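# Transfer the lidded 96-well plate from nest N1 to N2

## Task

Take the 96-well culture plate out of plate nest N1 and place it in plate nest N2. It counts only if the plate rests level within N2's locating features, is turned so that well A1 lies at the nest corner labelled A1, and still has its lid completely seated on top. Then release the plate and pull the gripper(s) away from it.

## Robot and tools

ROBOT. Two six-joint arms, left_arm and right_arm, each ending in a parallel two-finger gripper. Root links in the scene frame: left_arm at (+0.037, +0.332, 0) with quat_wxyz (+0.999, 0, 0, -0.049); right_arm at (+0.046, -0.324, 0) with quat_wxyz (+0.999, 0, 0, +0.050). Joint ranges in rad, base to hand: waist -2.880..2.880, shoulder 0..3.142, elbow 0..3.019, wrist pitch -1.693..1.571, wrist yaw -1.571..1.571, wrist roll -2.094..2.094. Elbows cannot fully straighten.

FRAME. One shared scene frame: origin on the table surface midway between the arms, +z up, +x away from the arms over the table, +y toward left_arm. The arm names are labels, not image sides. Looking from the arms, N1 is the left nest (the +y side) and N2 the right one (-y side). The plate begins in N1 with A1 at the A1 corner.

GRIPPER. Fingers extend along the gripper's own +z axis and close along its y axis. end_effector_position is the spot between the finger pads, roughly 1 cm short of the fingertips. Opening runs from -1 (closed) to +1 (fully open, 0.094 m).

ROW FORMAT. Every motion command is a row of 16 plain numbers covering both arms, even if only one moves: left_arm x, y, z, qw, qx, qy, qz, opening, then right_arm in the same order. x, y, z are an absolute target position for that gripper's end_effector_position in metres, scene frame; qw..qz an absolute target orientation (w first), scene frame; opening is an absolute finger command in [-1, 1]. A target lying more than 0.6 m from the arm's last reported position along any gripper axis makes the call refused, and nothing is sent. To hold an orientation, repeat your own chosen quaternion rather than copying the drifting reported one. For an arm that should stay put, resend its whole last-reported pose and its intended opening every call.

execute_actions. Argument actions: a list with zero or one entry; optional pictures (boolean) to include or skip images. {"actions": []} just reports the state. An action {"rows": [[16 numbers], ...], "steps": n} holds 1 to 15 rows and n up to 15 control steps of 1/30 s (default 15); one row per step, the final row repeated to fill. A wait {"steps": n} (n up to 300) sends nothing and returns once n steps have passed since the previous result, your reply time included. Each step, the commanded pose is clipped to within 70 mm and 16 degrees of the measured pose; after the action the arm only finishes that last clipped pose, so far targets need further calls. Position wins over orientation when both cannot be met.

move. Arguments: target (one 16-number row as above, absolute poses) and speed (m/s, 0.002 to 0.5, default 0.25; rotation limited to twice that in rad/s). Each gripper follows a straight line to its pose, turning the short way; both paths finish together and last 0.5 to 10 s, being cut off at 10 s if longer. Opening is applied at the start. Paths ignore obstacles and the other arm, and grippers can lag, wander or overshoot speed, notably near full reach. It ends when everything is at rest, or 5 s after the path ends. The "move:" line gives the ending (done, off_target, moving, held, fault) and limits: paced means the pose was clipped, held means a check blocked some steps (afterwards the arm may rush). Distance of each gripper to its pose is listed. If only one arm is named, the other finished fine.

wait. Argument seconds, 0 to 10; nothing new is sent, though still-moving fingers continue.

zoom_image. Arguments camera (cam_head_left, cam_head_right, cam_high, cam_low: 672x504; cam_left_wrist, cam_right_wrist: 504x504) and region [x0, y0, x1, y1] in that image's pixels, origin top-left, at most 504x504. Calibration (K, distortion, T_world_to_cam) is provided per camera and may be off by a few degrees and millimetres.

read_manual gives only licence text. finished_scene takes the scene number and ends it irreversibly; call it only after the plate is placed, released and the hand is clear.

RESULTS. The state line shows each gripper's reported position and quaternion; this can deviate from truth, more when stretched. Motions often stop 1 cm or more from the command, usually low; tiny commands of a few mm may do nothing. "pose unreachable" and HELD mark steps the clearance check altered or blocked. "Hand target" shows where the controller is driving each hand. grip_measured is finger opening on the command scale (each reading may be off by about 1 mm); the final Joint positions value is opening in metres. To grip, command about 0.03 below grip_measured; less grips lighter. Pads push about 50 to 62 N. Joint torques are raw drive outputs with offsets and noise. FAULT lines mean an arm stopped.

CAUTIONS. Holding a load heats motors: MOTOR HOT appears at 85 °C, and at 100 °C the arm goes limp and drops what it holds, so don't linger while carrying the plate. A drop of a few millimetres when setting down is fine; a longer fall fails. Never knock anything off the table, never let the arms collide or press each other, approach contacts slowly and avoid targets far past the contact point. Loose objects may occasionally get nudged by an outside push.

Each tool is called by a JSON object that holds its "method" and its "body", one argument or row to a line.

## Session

{"method": "execute_actions", "body": {
  "actions": []
}}

Scene clock: 0.00 s of 13200.00 s.
left_arm: end_effector_position=(+0.5884, +0.3953, +0.1397) grip_measured=+1.000 end_effector_quat_wxyz=(-0.197, +0.704, -0.581, +0.358) | right_arm: end_effector_position=(+0.5019, -0.4721, +0.2324) grip_measured=+1.000 end_effector_quat_wxyz=(+0.486, +0.796, +0.360, -0.031)
Joint positions: left_arm=[ 0.3    1.493  0.918 -0.193  0.288 -1.682  0.094] | right_arm=[-0.125  1.353  1.008 -0.678  0.907  1.993  0.094]
Joint velocities: left_arm=[0.015 0.005 0.007 0.002 0.051 0.066 0.   ] | right_arm=[ 0.005 -0.005 -0.002 -0.012  0.007 -0.007  0.   ]
Joint torques (N m, as the arm reports them, + toward a larger angle): no reading
Hand target (left_arm): +0.599, +0.397, +0.158; -0.211, +0.696, -0.578, +0.369
Hand target (right_arm): +0.510, -0.472, +0.248; +0.493, +0.796, +0.352, -0.017
camera_calibration (this result's frames):
cam_left_wrist: T_world_to_cam=[[0.689824, 0.250107, 0.679403, -0.600468], [-0.363975, -0.691406, 0.624083, 0.401798], [0.625831, -0.677793, -0.385916, 0.080295], [0, 0, 0, 1]] pos_world=[0.51021, 0.48241, 0.188192]
cam_right_wrist: T_world_to_cam=[[-0.600888, 0.278577, -0.749219, 0.609073], [0.425544, 0.904925, -0.00482303, 0.216925], [0.676643, -0.321724, -0.662305, -0.217931], [0, 0, 0, 1]] pos_world=[0.421135, -0.436087, 0.313038]

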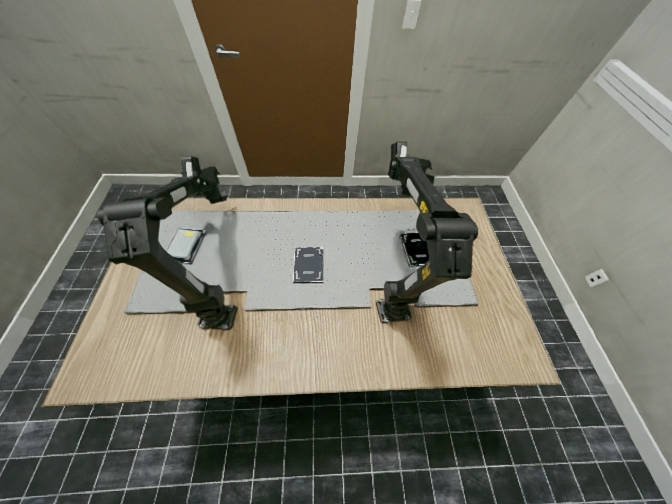

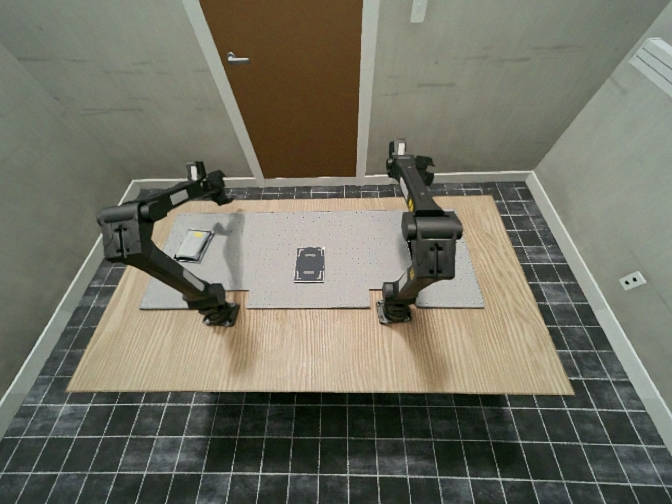

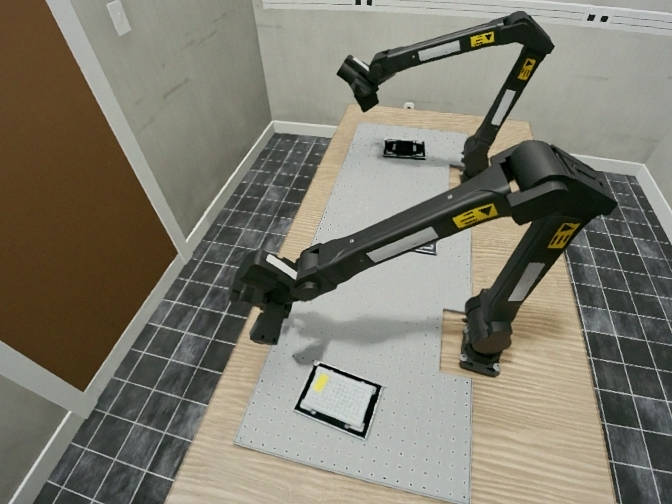

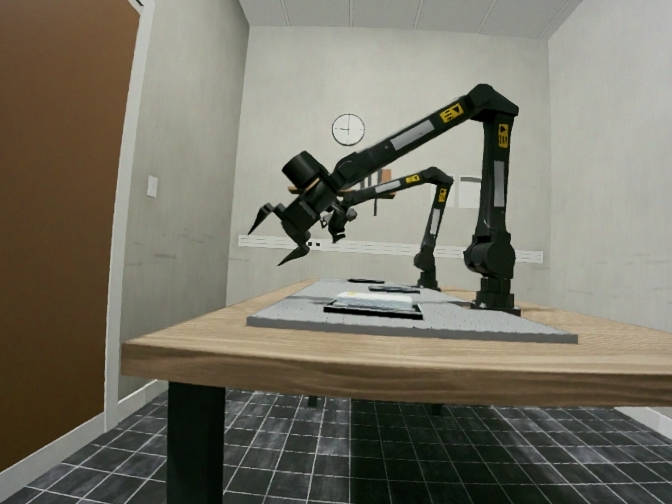

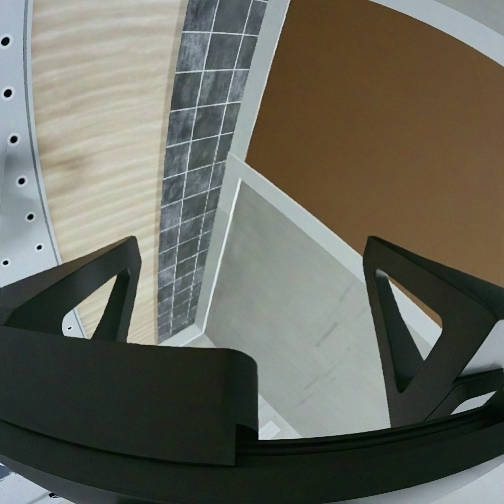

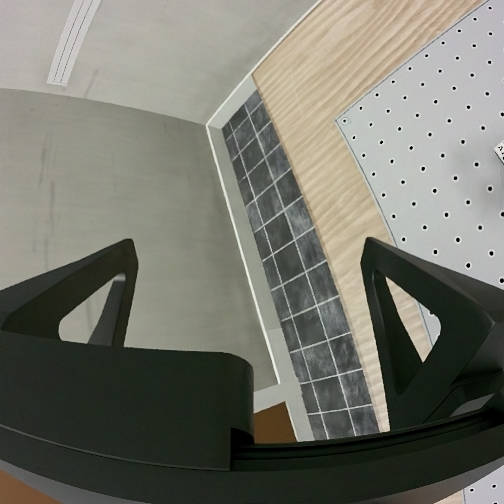

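{"method": "move", "body": {
  "target": [0.35,0.53,0.10,0,0.08,1,0,1,0.32,-0.47,0.10,0,0,1,0,1]
}}

Scene clock: 6.07 s of 13200.00 s.
left_arm: end_effector_position=(+0.3482, +0.5215, +0.0858) grip_measured=+1.000 end_effector_quat_wxyz=(-0.014, +0.082, +0.997, -0.000) | right_arm: end_effector_position=(+0.3023, -0.4546, +0.0860) grip_measured=+1.000 end_effector_quat_wxyz=(-0.008, +0.004, +1.000, +0.014)
Joint positions: left_arm=[ 0.638  1.427  0.926 -1.093 -0.016  0.704  0.094] | right_arm=[-0.578  1.222  0.738 -1.114 -0.017 -0.47   0.094]
Joint velocities: left_arm=[ 0.005 -0.005  0.017  0.007  0.037 -0.007  0.   ] | right_arm=[-0.015 -0.005 -0.022  0.007 -0.066 -0.066  0.   ]
Joint torques (N m, as the arm reports them, + toward a larger angle): left_arm=[ -0.25 -10.07   9.11   0.     0.05   0.04] | right_arm=[-0.54 -4.96 13.55 -0.49  0.13 -0.01]
Hand target (left_arm): +0.348, +0.527, +0.096; -0.003, +0.080, +0.997, +0.009
Hand target (right_arm): +0.318, -0.466, +0.103; +0.007, +0.002, +1.000, +0.004
Off the commanded pose (left_arm): 0.017 m, 2 deg.
Off the commanded pose (right_arm): 0.027 m, 2 deg.
move: off_target (left_arm, right_arm)
camera_calibration (this result's frames):
cam_left_wrist: T_world_to_cam=[[-0.158545, -0.987233, -0.0153294, 0.570622], [-0.784777, 0.11658, 0.608715, 0.161701], [-0.599157, 0.108539, -0.793241, 0.34684], [0, 0, 0, 1]] pos_world=[0.425179, 0.50684, 0.185445]
cam_right_wrist: T_world_to_cam=[[-0.0160832, -0.999695, -0.0187313, -0.446155], [-0.797433, 0.00152311, 0.603406, 0.192121], [-0.603194, 0.0246417, -0.797214, 0.381797], [0, 0, 0, 1]] pos_world=[0.376325, -0.45572, 0.18009]

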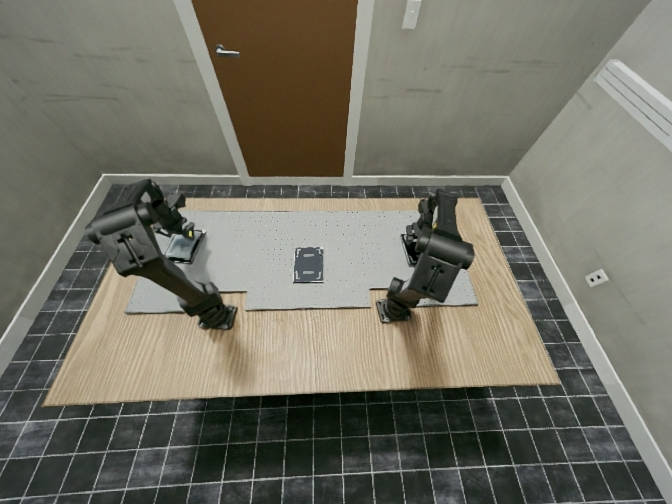

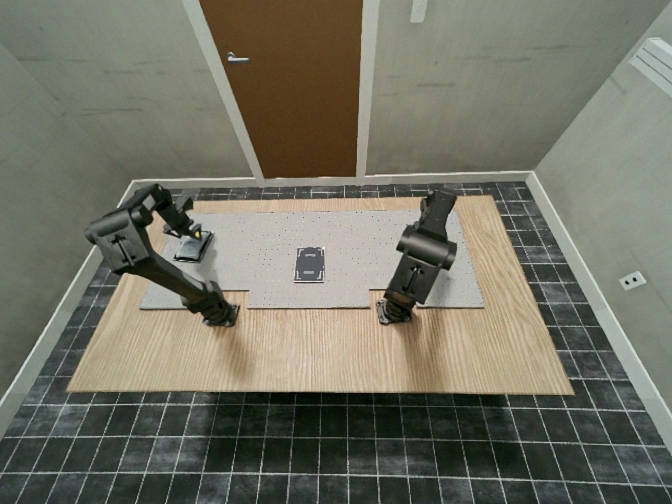

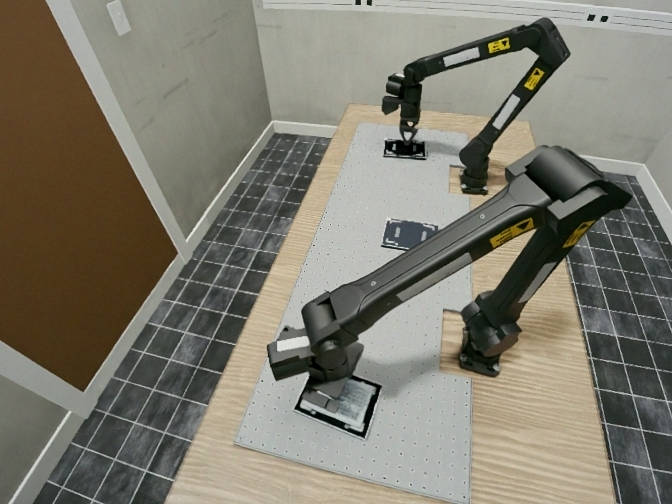

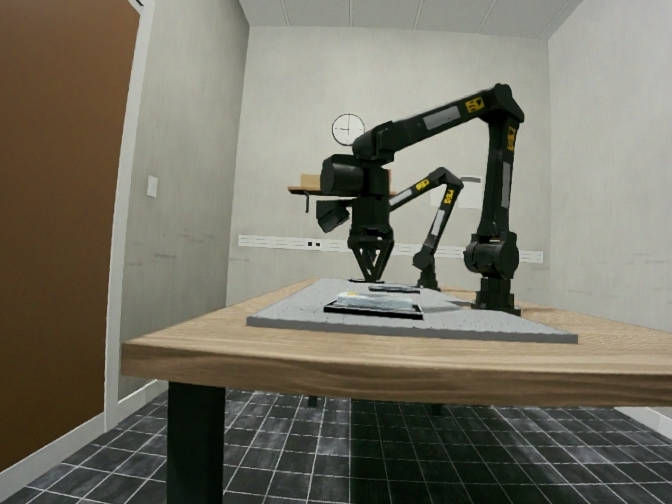

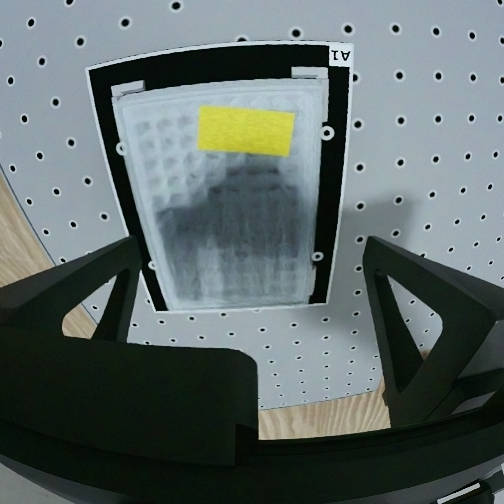

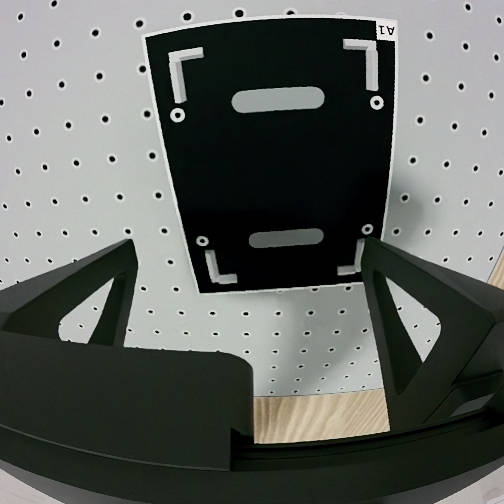

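{"method": "move", "body": {
  "target": [0.347,0.537,0.062,0.01,0.047,1,0,1,0.31,-0.471,0.05,0,-0.048,1,0,1],
  "speed": 0.06
}}

Scene clock: 10.23 s of 13200.00 s.
left_arm: end_effector_position=(+0.3452, +0.5313, +0.0664) grip_measured=+1.000 end_effector_quat_wxyz=(+0.007, +0.058, +0.998, -0.000) | right_arm: end_effector_position=(+0.3093, -0.4671, +0.0523) grip_measured=+1.000 end_effector_quat_wxyz=(-0.003, -0.045, +0.999, +0.004)
Joint positions: left_arm=[ 0.677  1.441  0.882 -1.001  0.008  0.695  0.094] | right_arm=[-0.597  1.301  0.701 -0.98  -0.004 -0.588  0.094]
Joint velocities: left_arm=[-0.024 -0.005  0.022 -0.007 -0.066  0.051  0.   ] | right_arm=[-0.005 -0.024 -0.007  0.037  0.007 -0.081  0.   ]
Joint torques (N m, as the arm reports them, + toward a larger angle): left_arm=[-0.56 -6.74  8.69  0.94  0.25 -0.16] | right_arm=[-0.77 -5.55  8.01  0.96  0.18  0.02]
Hand target (left_arm): +0.347, +0.537, +0.062; +0.009, +0.047, +0.999, +0.000
Hand target (right_arm): +0.310, -0.471, +0.050; +0.000, -0.048, +0.999, +0.000
Off the commanded pose (left_arm): 0.007 m, 1 deg.
Off the commanded pose (right_arm): 0.005 m, 1 deg.
move: done
camera_calibration (this result's frames):
cam_left_wrist: T_world_to_cam=[[-0.110813, -0.993661, -0.0189289, 0.566625], [-0.814221, 0.0798478, 0.575038, 0.201983], [-0.569882, 0.0791342, -0.817907, 0.335779], [0, 0, 0, 1]] pos_world=[0.418602, 0.520334, 0.169213]
cam_right_wrist: T_world_to_cam=[[0.0833249, -0.996522, 0.000544964, -0.489369], [-0.801681, -0.0667083, 0.594018, 0.187958], [-0.591916, -0.0499334, -0.804451, 0.321495], [0, 0, 0, 1]] pos_world=[0.381757, -0.459076, 0.147243]

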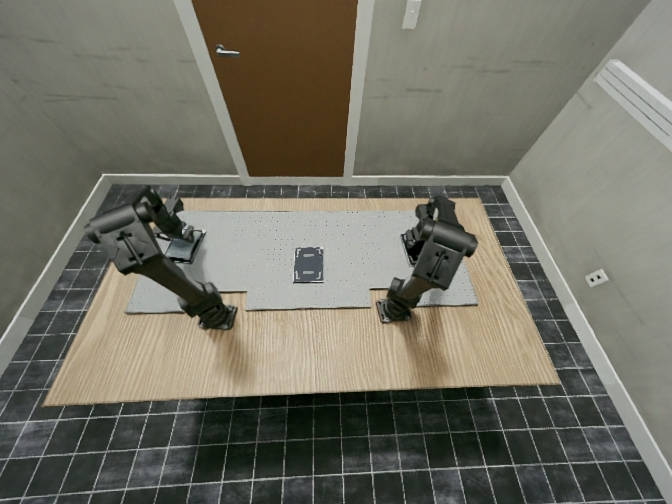

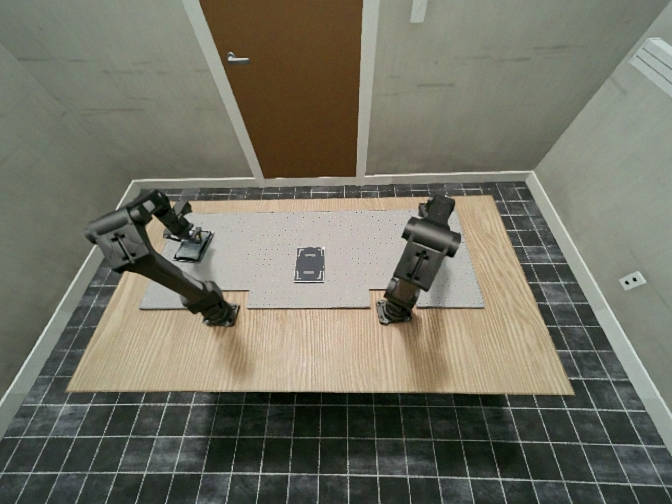

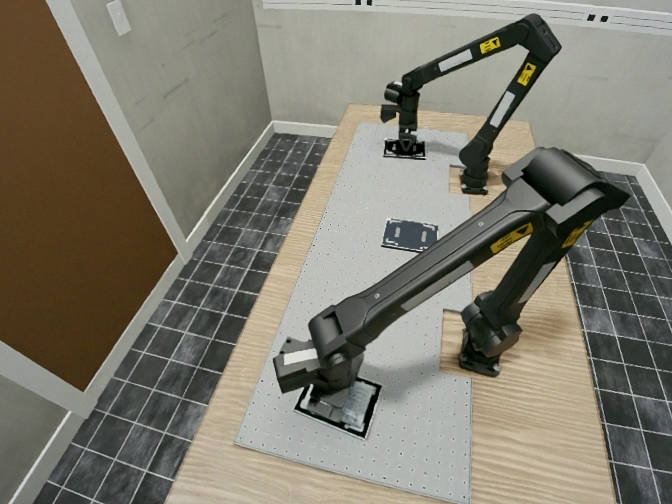

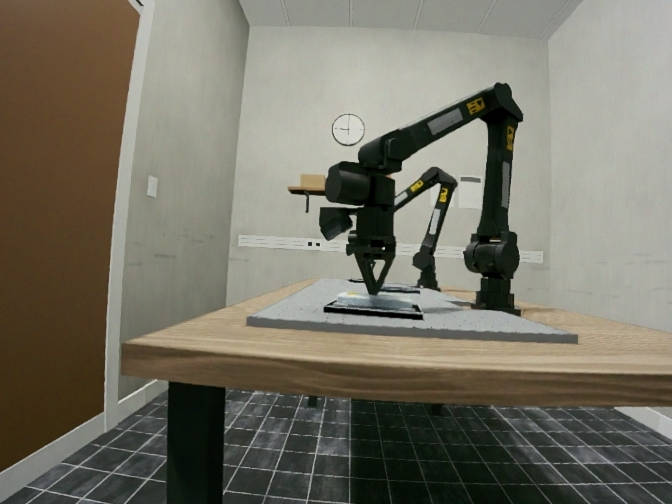

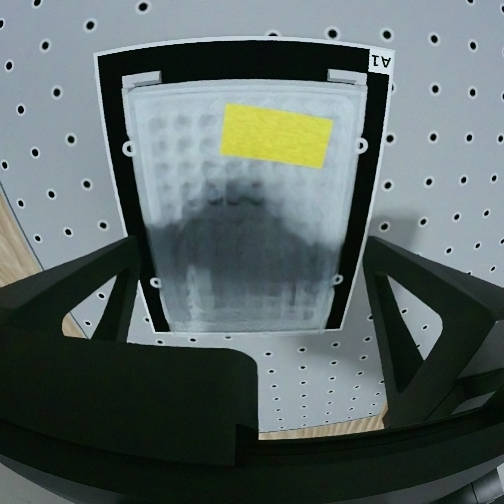

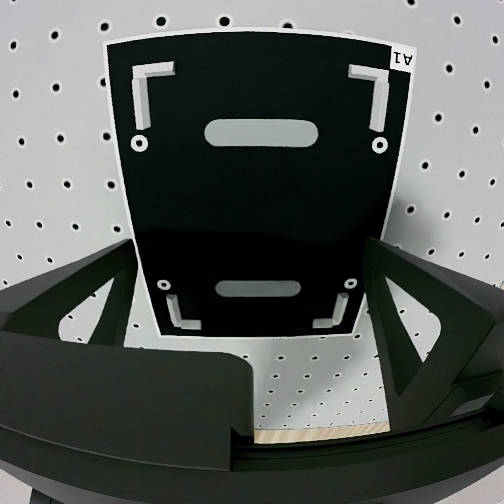

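{"method": "move", "body": {
  "target": [0.346,0.539,0.034,0.01,0.043,1,0,1,0.31,-0.471,0.05,0,-0.048,1,0,1],
  "speed": 0.025
}}

{"method": "execute_actions", "body": {
  "actions": [
    {"rows":[[0.346,0.539,0.04,0.01,0.043,1,0,0.775,0.31,-0.471,0.05,0,-0.048,1,0,1]]}
  ],
  "pictures": false
}}

Scene clock: 12.97 s of 13200.00 s.
left_arm: end_effector_position=(+0.3478, +0.5339, +0.0439) grip_measured=+1.000 end_effector_quat_wxyz=(+0.012, +0.055, +0.998, +0.003) | right_arm: end_effector_position=(+0.3093, -0.4671, +0.0523) grip_measured=+1.000 end_effector_quat_wxyz=(-0.003, -0.047, +0.999, +0.004)
Joint positions: left_arm=[ 0.679  1.48   0.852 -0.92   0.009  0.691  0.094] | right_arm=[-0.597  1.301  0.701 -0.98  -0.004 -0.591  0.094]
Joint velocities: left_arm=[ 0.005 -0.005 -0.012  0.017  0.022 -0.037  0.   ] | right_arm=[-0.005 -0.015  0.012 -0.002 -0.095  0.022  0.   ]
Joint torques (N m, as the arm reports them, + toward a larger angle): left_arm=[-0.07 -6.07  7.95  0.95  0.24 -0.09] | right_arm=[-0.57 -5.61  7.97  0.94  0.18  0.01]
Hand target (left_arm): +0.346, +0.539, +0.034; +0.010, +0.043, +0.999, +0.000
Hand target (right_arm): +0.310, -0.471, +0.050; -0.000, -0.048, +0.999, -0.000
Off the commanded pose (left_arm): 0.011 m, 1 deg.
Off the commanded pose (right_arm): 0.005 m, 1 deg.
move: off_target (left_arm)
camera_calibration (this result's frames):
cam_left_wrist: T_world_to_cam=[[-0.104125, -0.994211, -0.0265033, 0.56742], [-0.821142, 0.0709031, 0.566303, 0.224356], [-0.561145, 0.0807293, -0.823771, 0.314899], [0, 0, 0, 1]] pos_world=[0.420015, 0.522806, 0.14739]
cam_right_wrist: T_world_to_cam=[[0.0863656, -0.996263, 0.000529093, -0.490188], [-0.801487, -0.0691651, 0.593999, 0.186751], [-0.591742, -0.0517251, -0.804466, 0.320605], [0, 0, 0, 1]] pos_world=[0.38173, -0.458856, 0.147245]

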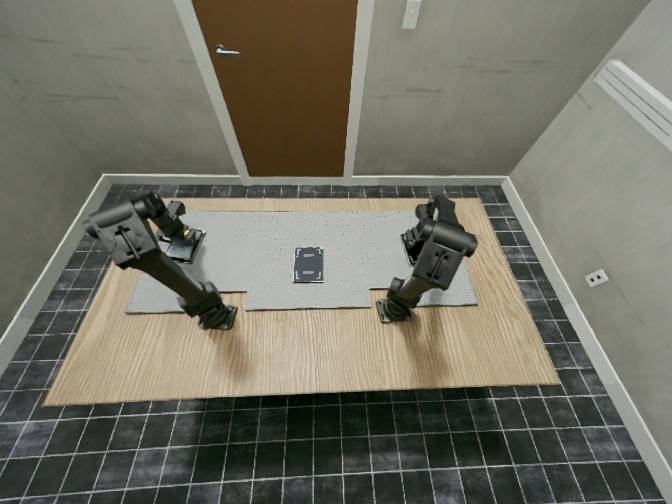

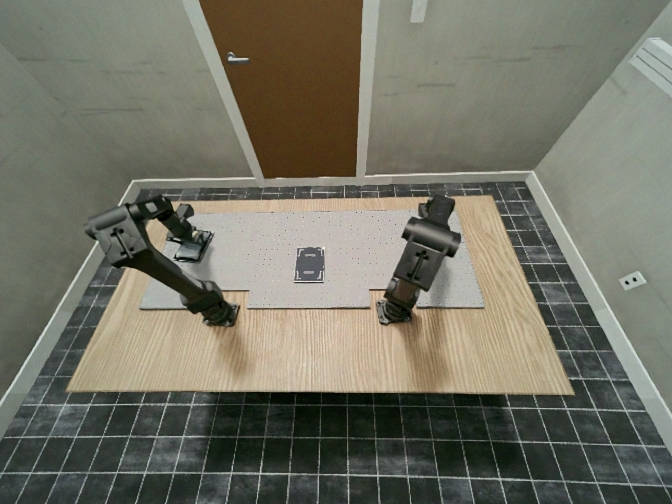

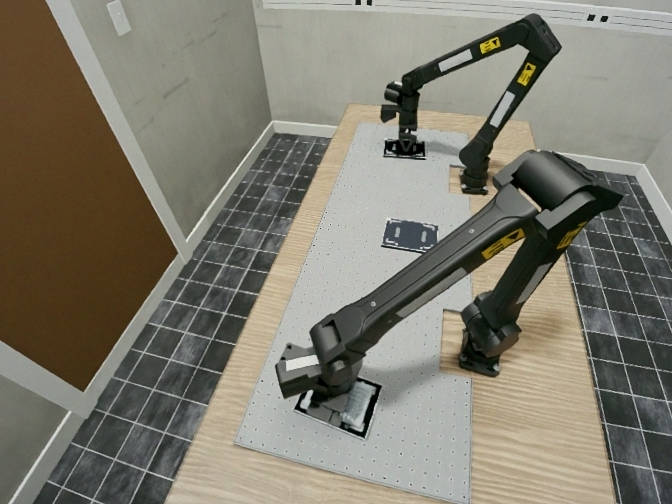

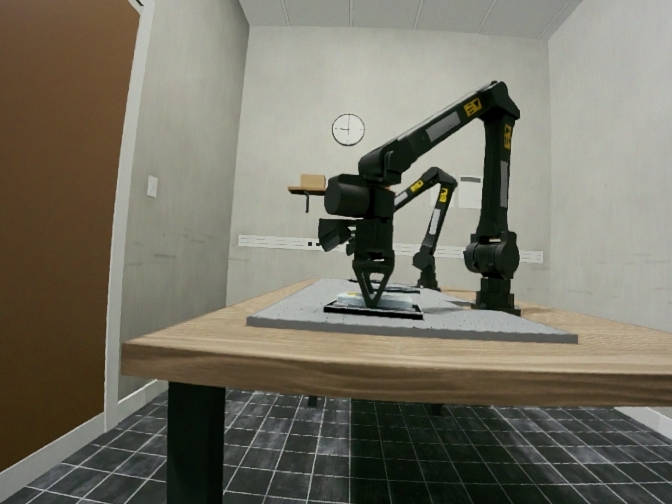

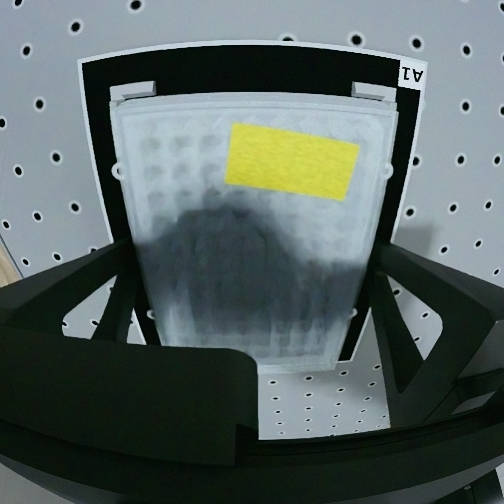

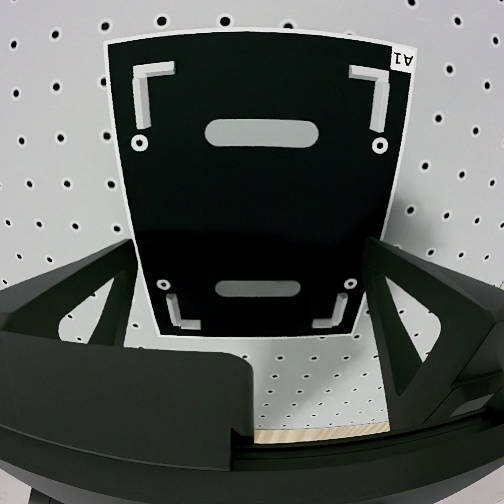

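Scene clock: 13.47 s of 13200.00 s.
left_arm: end_effector_position=(+0.3477, +0.5340, +0.0439) grip_measured=+0.804 end_effector_quat_wxyz=(+0.012, +0.054, +0.998, +0.003) | right_arm: end_effector_position=(+0.3093, -0.4671, +0.0523) grip_measured=+1.000 end_effector_quat_wxyz=(-0.003, -0.047, +0.999, +0.004)
Joint positions: left_arm=[ 0.68   1.48   0.852 -0.92   0.009  0.691  0.085] | right_arm=[-0.597  1.301  0.701 -0.98  -0.004 -0.591  0.094]
Joint velocities: left_arm=[-0.005 -0.015 -0.002  0.007  0.022 -0.022  0.   ] | right_arm=[-0.005 -0.005 -0.022 -0.012  0.022 -0.007  0.   ]
Joint torques (N m, as the arm reports them, + toward a larger angle): left_arm=[-0.11 -6.94  8.58  0.3   0.21 -0.14] | right_arm=[-0.59 -5.72  8.    1.03  0.17  0.  ]
Hand target (left_arm): +0.346, +0.539, +0.040; +0.010, +0.043, +0.999, +0.000
Hand target (right_arm): +0.310, -0.471, +0.050; -0.000, -0.048, +0.999, -0.000
Off the commanded pose (left_arm): 0.007 m, 1 deg.
Off the commanded pose (right_arm): 0.005 m, 1 deg.
Steps of this call (steps 1 to 15: all 15 steps of this action). Readings (end_effector_position):
1: left_arm (+0.3477, +0.5340, +0.0439) | right_arm (+0.3093, -0.4671, +0.0523)
2: left_arm (+0.3477, +0.5340, +0.0439) | right_arm (+0.3093, -0.4671, +0.0523)
4: left_arm (+0.3477, +0.5340, +0.0439) | right_arm (+0.3093, -0.4671, +0.0523)
8: left_arm (+0.3477, +0.5340, +0.0439) | right_arm (+0.3093, -0.4671, +0.0523)
15: the state above

{"method": "move", "body": {
  "target": [0.359,0.541,0.095,0.06,0.05,1,0.036,0.775,0.31,-0.471,0.12,0,0,1,0,1],
  "speed": 0.06
}}

{"method": "move", "body": {
  "target": [0.255,-0.005,0.13,0.012,0,1,0,0.775,0.31,-0.471,0.12,0,0,1,0,1],
  "speed": 0.2
}}

{"method": "move", "body": {
  "target": [0.255,-0.008,0.065,0.012,0,1,0,0.775,0.31,-0.471,0.12,0,0,1,0,1],
  "speed": 0.06
}}

Scene clock: 15.93 s of 13200.00 s.
left_arm: end_effector_position=(+0.3497, +0.5348, +0.0770) grip_measured=+0.804 end_effector_quat_wxyz=(+0.044, +0.055, +0.997, +0.025) | right_arm: end_effector_position=(+0.2951, -0.4594, +0.0988) grip_measured=+1.000 end_effector_quat_wxyz=(-0.020, -0.010, +1.000, +0.013)
Joint positions: left_arm=[ 0.68   1.384  0.852 -0.939  0.012  0.691  0.085] | right_arm=[-0.597  1.205  0.761 -1.174 -0.004 -0.517  0.094]
Joint velocities: left_arm=[-0.005 -0.005 -0.012 -0.012  0.037 -0.007  0.   ] | right_arm=[-0.015  0.005 -0.007 -0.002  0.007  0.051  0.   ]
Joint torques (N m, as the arm reports them, + toward a larger angle): left_arm=[-1.07 -9.29 11.5  -0.36  0.26 -0.11] | right_arm=[-0.65 -6.1  13.45 -0.57  0.14  0.2 ]
Hand target (left_arm): +0.358, +0.540, +0.096; +0.060, +0.049, +0.996, +0.035
Hand target (right_arm): +0.310, -0.471, +0.120; +0.000, -0.000, +1.000, -0.000
Off the commanded pose (left_arm): 0.021 m, 2 deg.
Off the commanded pose (right_arm): 0.028 m, 3 deg.
move: off_target (left_arm, right_arm)
camera_calibration (this result's frames):
cam_left_wrist: T_world_to_cam=[[-0.100252, -0.992274, -0.0730887, 0.570599], [-0.856745, 0.0487412, 0.513431, 0.235478], [-0.505902, 0.114091, -0.855013, 0.308502], [0, 0, 0, 1]] pos_world=[0.41502, 0.519516, 0.184576]
cam_right_wrist: T_world_to_cam=[[0.0125711, -0.999765, -0.017686, -0.459338], [-0.783686, -0.0208363, 0.620808, 0.162567], [-0.62103, 0.00605603, -0.783763, 0.383155], [0, 0, 0, 1]] pos_world=[0.371127, -0.458163, 0.191256]

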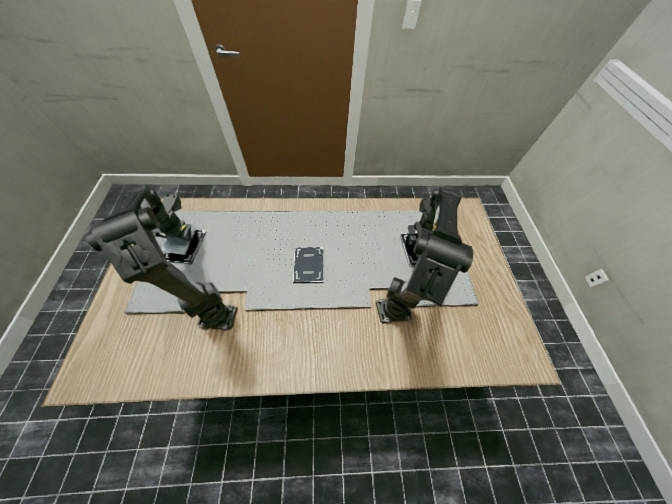

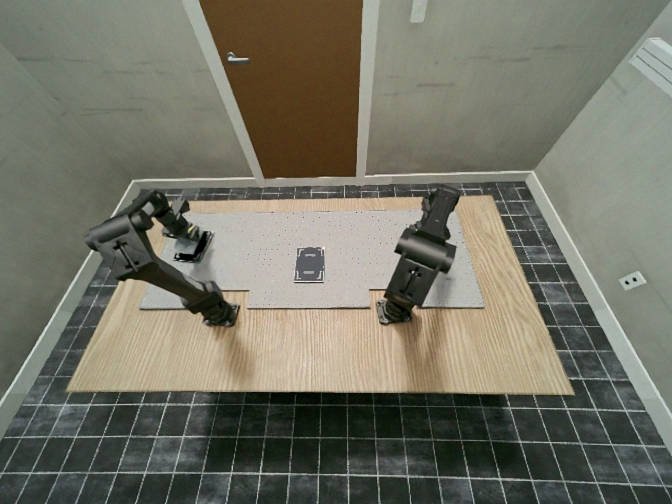

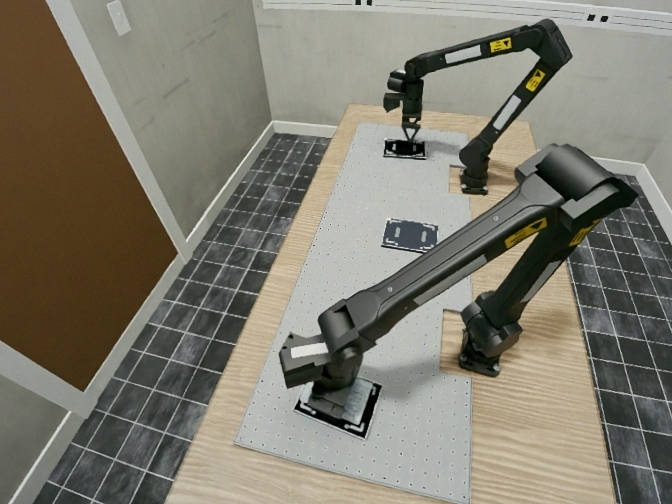

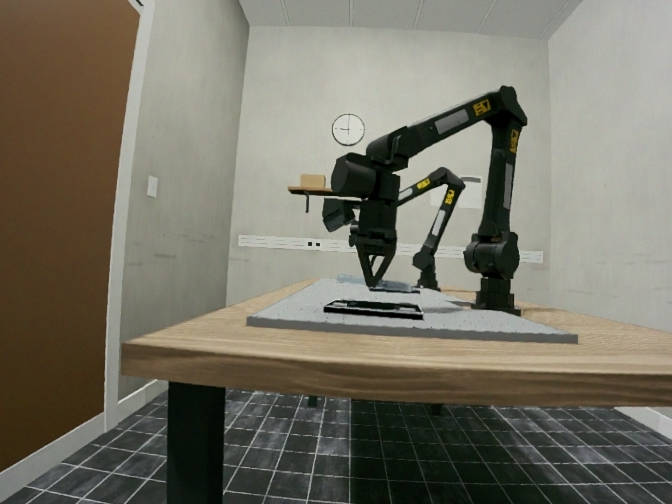

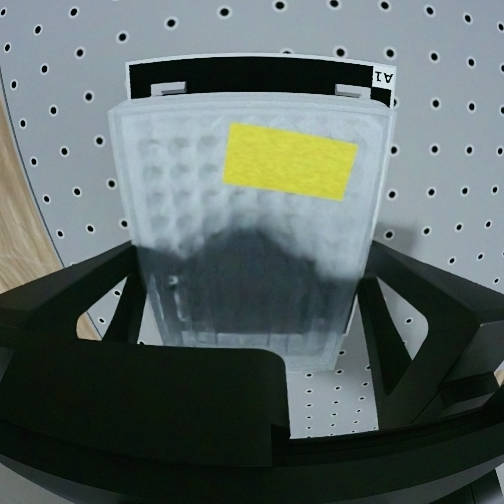

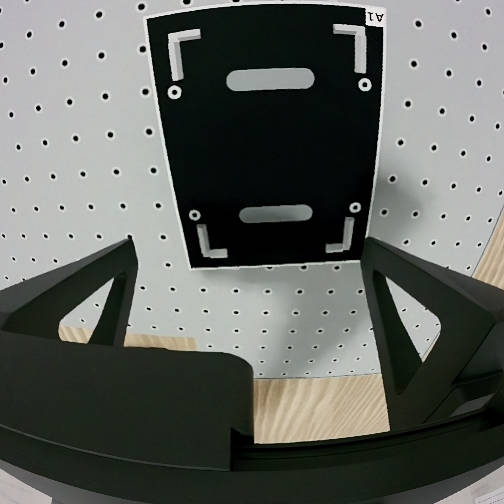

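Scene clock: 19.20 s of 13200.00 s.
left_arm: end_effector_position=(+0.2566, +0.0008, +0.1176) grip_measured=+0.804 end_effector_quat_wxyz=(+0.007, +0.004, +1.000, -0.008) | right_arm: end_effector_position=(+0.2951, -0.4594, +0.0988) grip_measured=+1.000 end_effector_quat_wxyz=(-0.020, -0.010, +1.000, +0.013)
Joint positions: left_arm=[-0.889  1.444  1.037 -1.142 -0.003 -0.978  0.085] | right_arm=[-0.597  1.205  0.761 -1.174 -0.004 -0.517  0.094]
Joint velocities: left_arm=[-0.024 -0.024 -0.017 -0.017  0.022 -0.022 -0.001] | right_arm=[-0.015  0.005 -0.002 -0.007  0.007  0.037  0.   ]
Joint torques (N m, as the arm reports them, + toward a larger angle): left_arm=[-1.94 -7.76 13.51 -0.37  0.   -0.17] | right_arm=[-0.59 -6.03 13.46 -0.51  0.18  0.22]
Hand target (left_arm): +0.263, -0.013, +0.131; +0.013, +0.000, +1.000, -0.018
Hand target (right_arm): +0.309, -0.471, +0.120; +0.000, -0.001, +1.000, -0.000
Off the commanded pose (left_arm): 0.014 m, 1 deg.
Off the commanded pose (right_arm): 0.028 m, 3 deg.
move: off_target (left_arm, right_arm)
camera_calibration (this result's frames):
cam_left_wrist: T_world_to_cam=[[-0.00314182, -0.999993, -0.00194182, 0.0010889], [-0.818355, 0.00145515, 0.574711, 0.14392], [-0.574704, 0.00339474, -0.818354, 0.370427], [0, 0, 0, 1]] pos_world=[0.330667, -0.000378035, 0.22043]
cam_right_wrist: T_world_to_cam=[[0.01219, -0.99977, -0.0176711, -0.459229], [-0.783687, -0.0205284, 0.620816, 0.162708], [-0.621036, 0.0062809, -0.783757, 0.383259], [0, 0, 0, 1]] pos_world=[0.371128, -0.45819, 0.191255]

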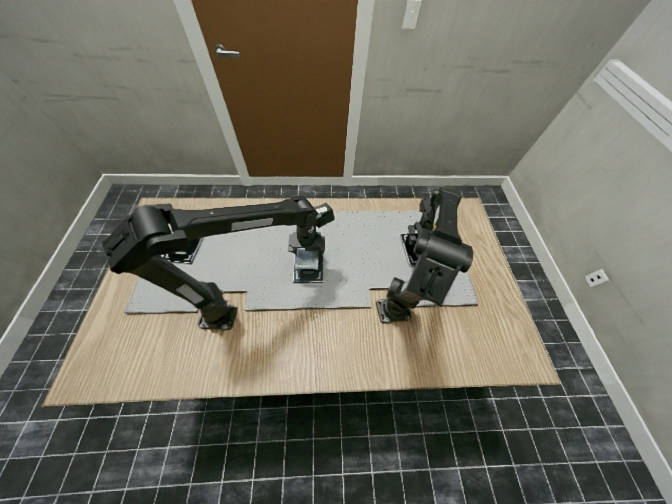

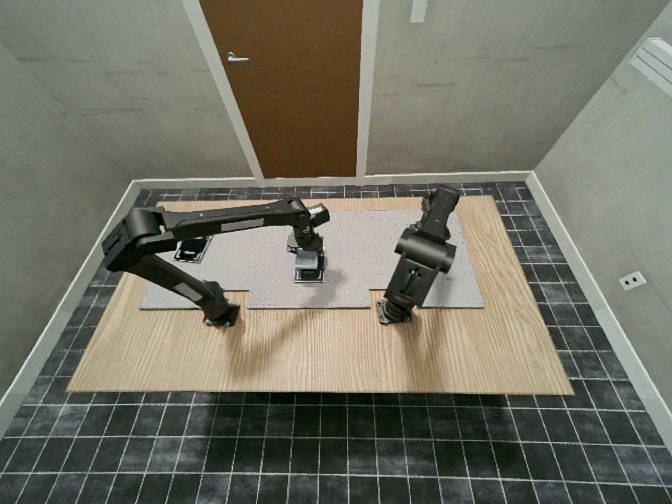

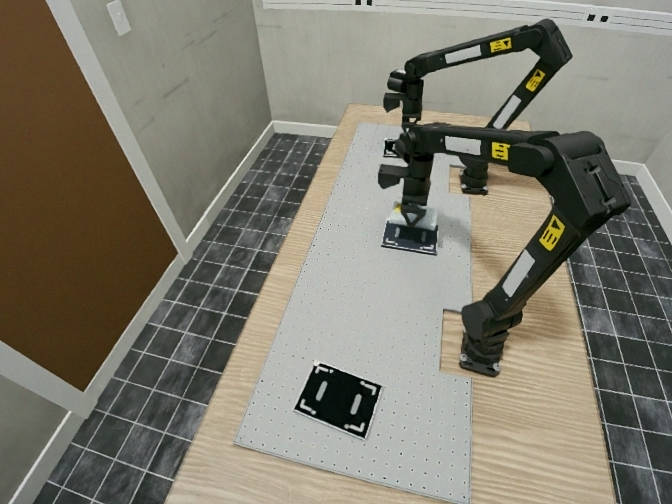

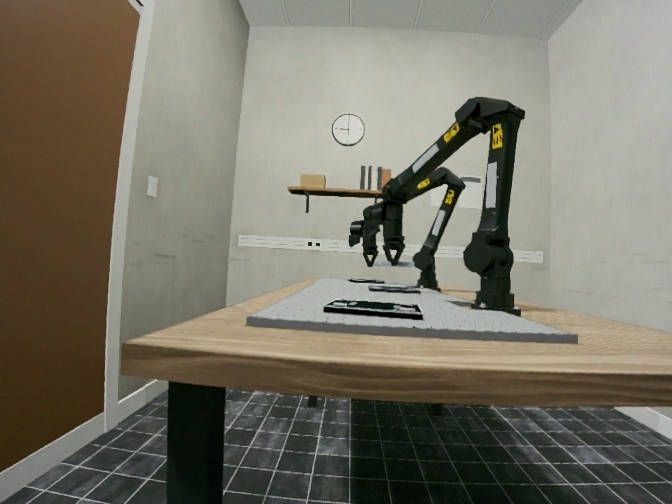

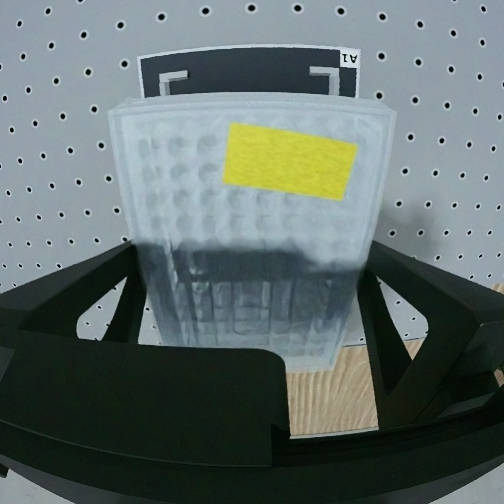

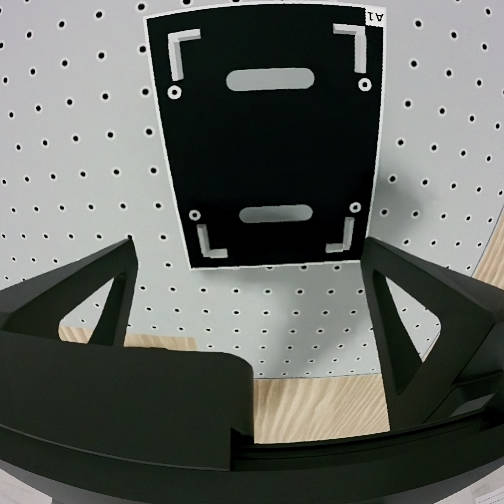

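Scene clock: 20.43 s of 13200.00 s.
left_arm: end_effector_position=(+0.2566, -0.0013, +0.0674) grip_measured=+0.804 end_effector_quat_wxyz=(+0.008, -0.002, +1.000, +0.003) | right_arm: end_effector_position=(+0.2951, -0.4594, +0.0988) grip_measured=+1.000 end_effector_quat_wxyz=(-0.020, -0.010, +1.000, +0.013)
Joint positions: left_arm=[-0.898  1.525  0.978 -1.021 -0.017 -0.999  0.085] | right_arm=[-0.597  1.205  0.761 -1.174 -0.004 -0.517  0.094]
Joint velocities: left_arm=[-0.005  0.015 -0.002 -0.012  0.051 -0.022 -0.   ] | right_arm=[-0.015  0.005 -0.002  0.012  0.007 -0.037  0.   ]
Joint torques (N m, as the arm reports them, + toward a larger angle): left_arm=[-2.58 -8.49  9.14  0.75 -0.16 -0.19] | right_arm=[-0.51 -5.87 13.47 -0.46  0.16  0.22]
Hand target (left_arm): +0.256, -0.009, +0.065; +0.012, +0.000, +1.000, -0.000
Hand target (right_arm): +0.309, -0.471, +0.120; +0.000, -0.000, +1.000, -0.000
Off the commanded pose (left_arm): 0.007 m, 1 deg.
Off the commanded pose (right_arm): 0.028 m, 3 deg.
move: off_target (right_arm)
camera_calibration (this result's frames):
cam_left_wrist: T_world_to_cam=[[0.00848972, -0.999651, -0.0250016, -0.00258346], [-0.819083, -0.0212941, 0.573279, 0.172974], [-0.573612, 0.0156114, -0.818978, 0.329114], [0, 0, 0, 1]] pos_world=[0.330486, -0.00403715, 0.17031]
cam_right_wrist: T_world_to_cam=[[0.0118088, -0.999774, -0.0176562, -0.45912], [-0.783689, -0.0202204, 0.620824, 0.162849], [-0.621041, 0.00650577, -0.783751, 0.383363], [0, 0, 0, 1]] pos_world=[0.371129, -0.458218, 0.191254]

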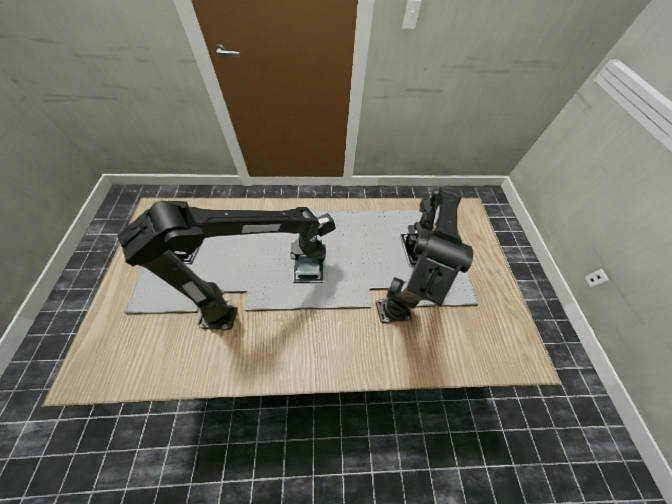

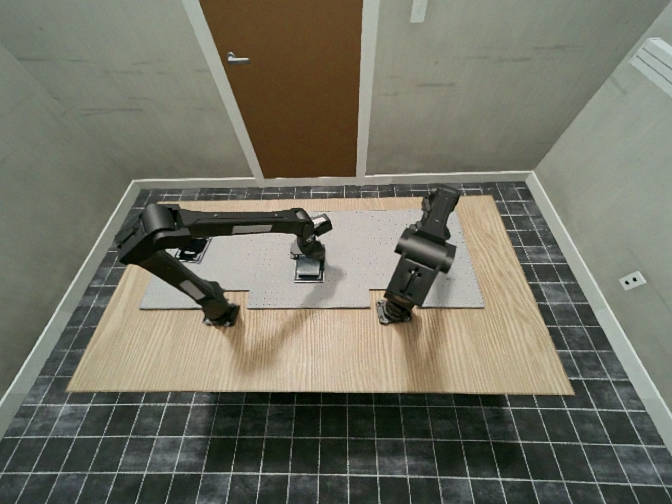

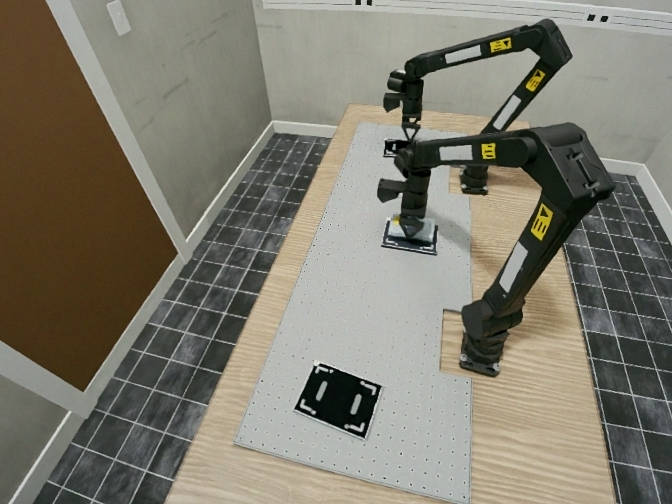

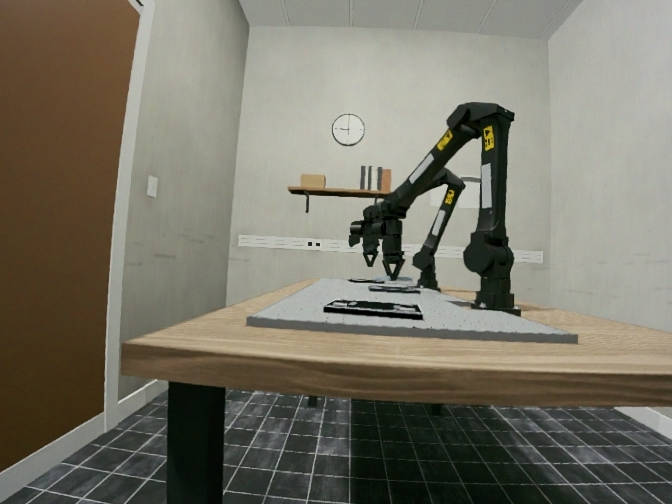

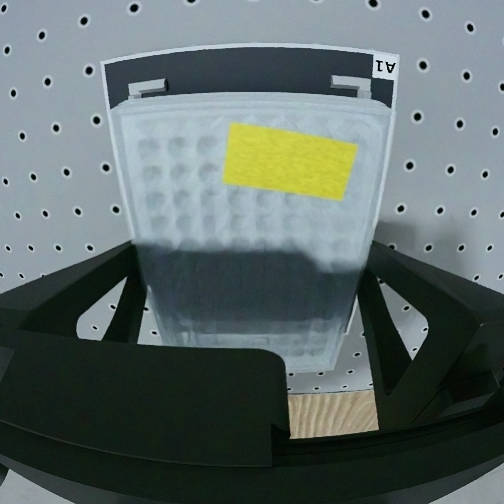

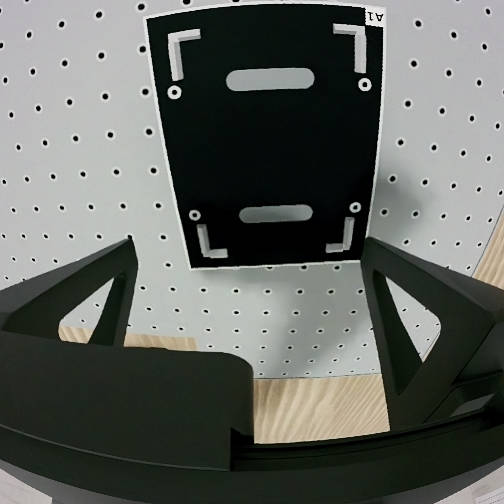

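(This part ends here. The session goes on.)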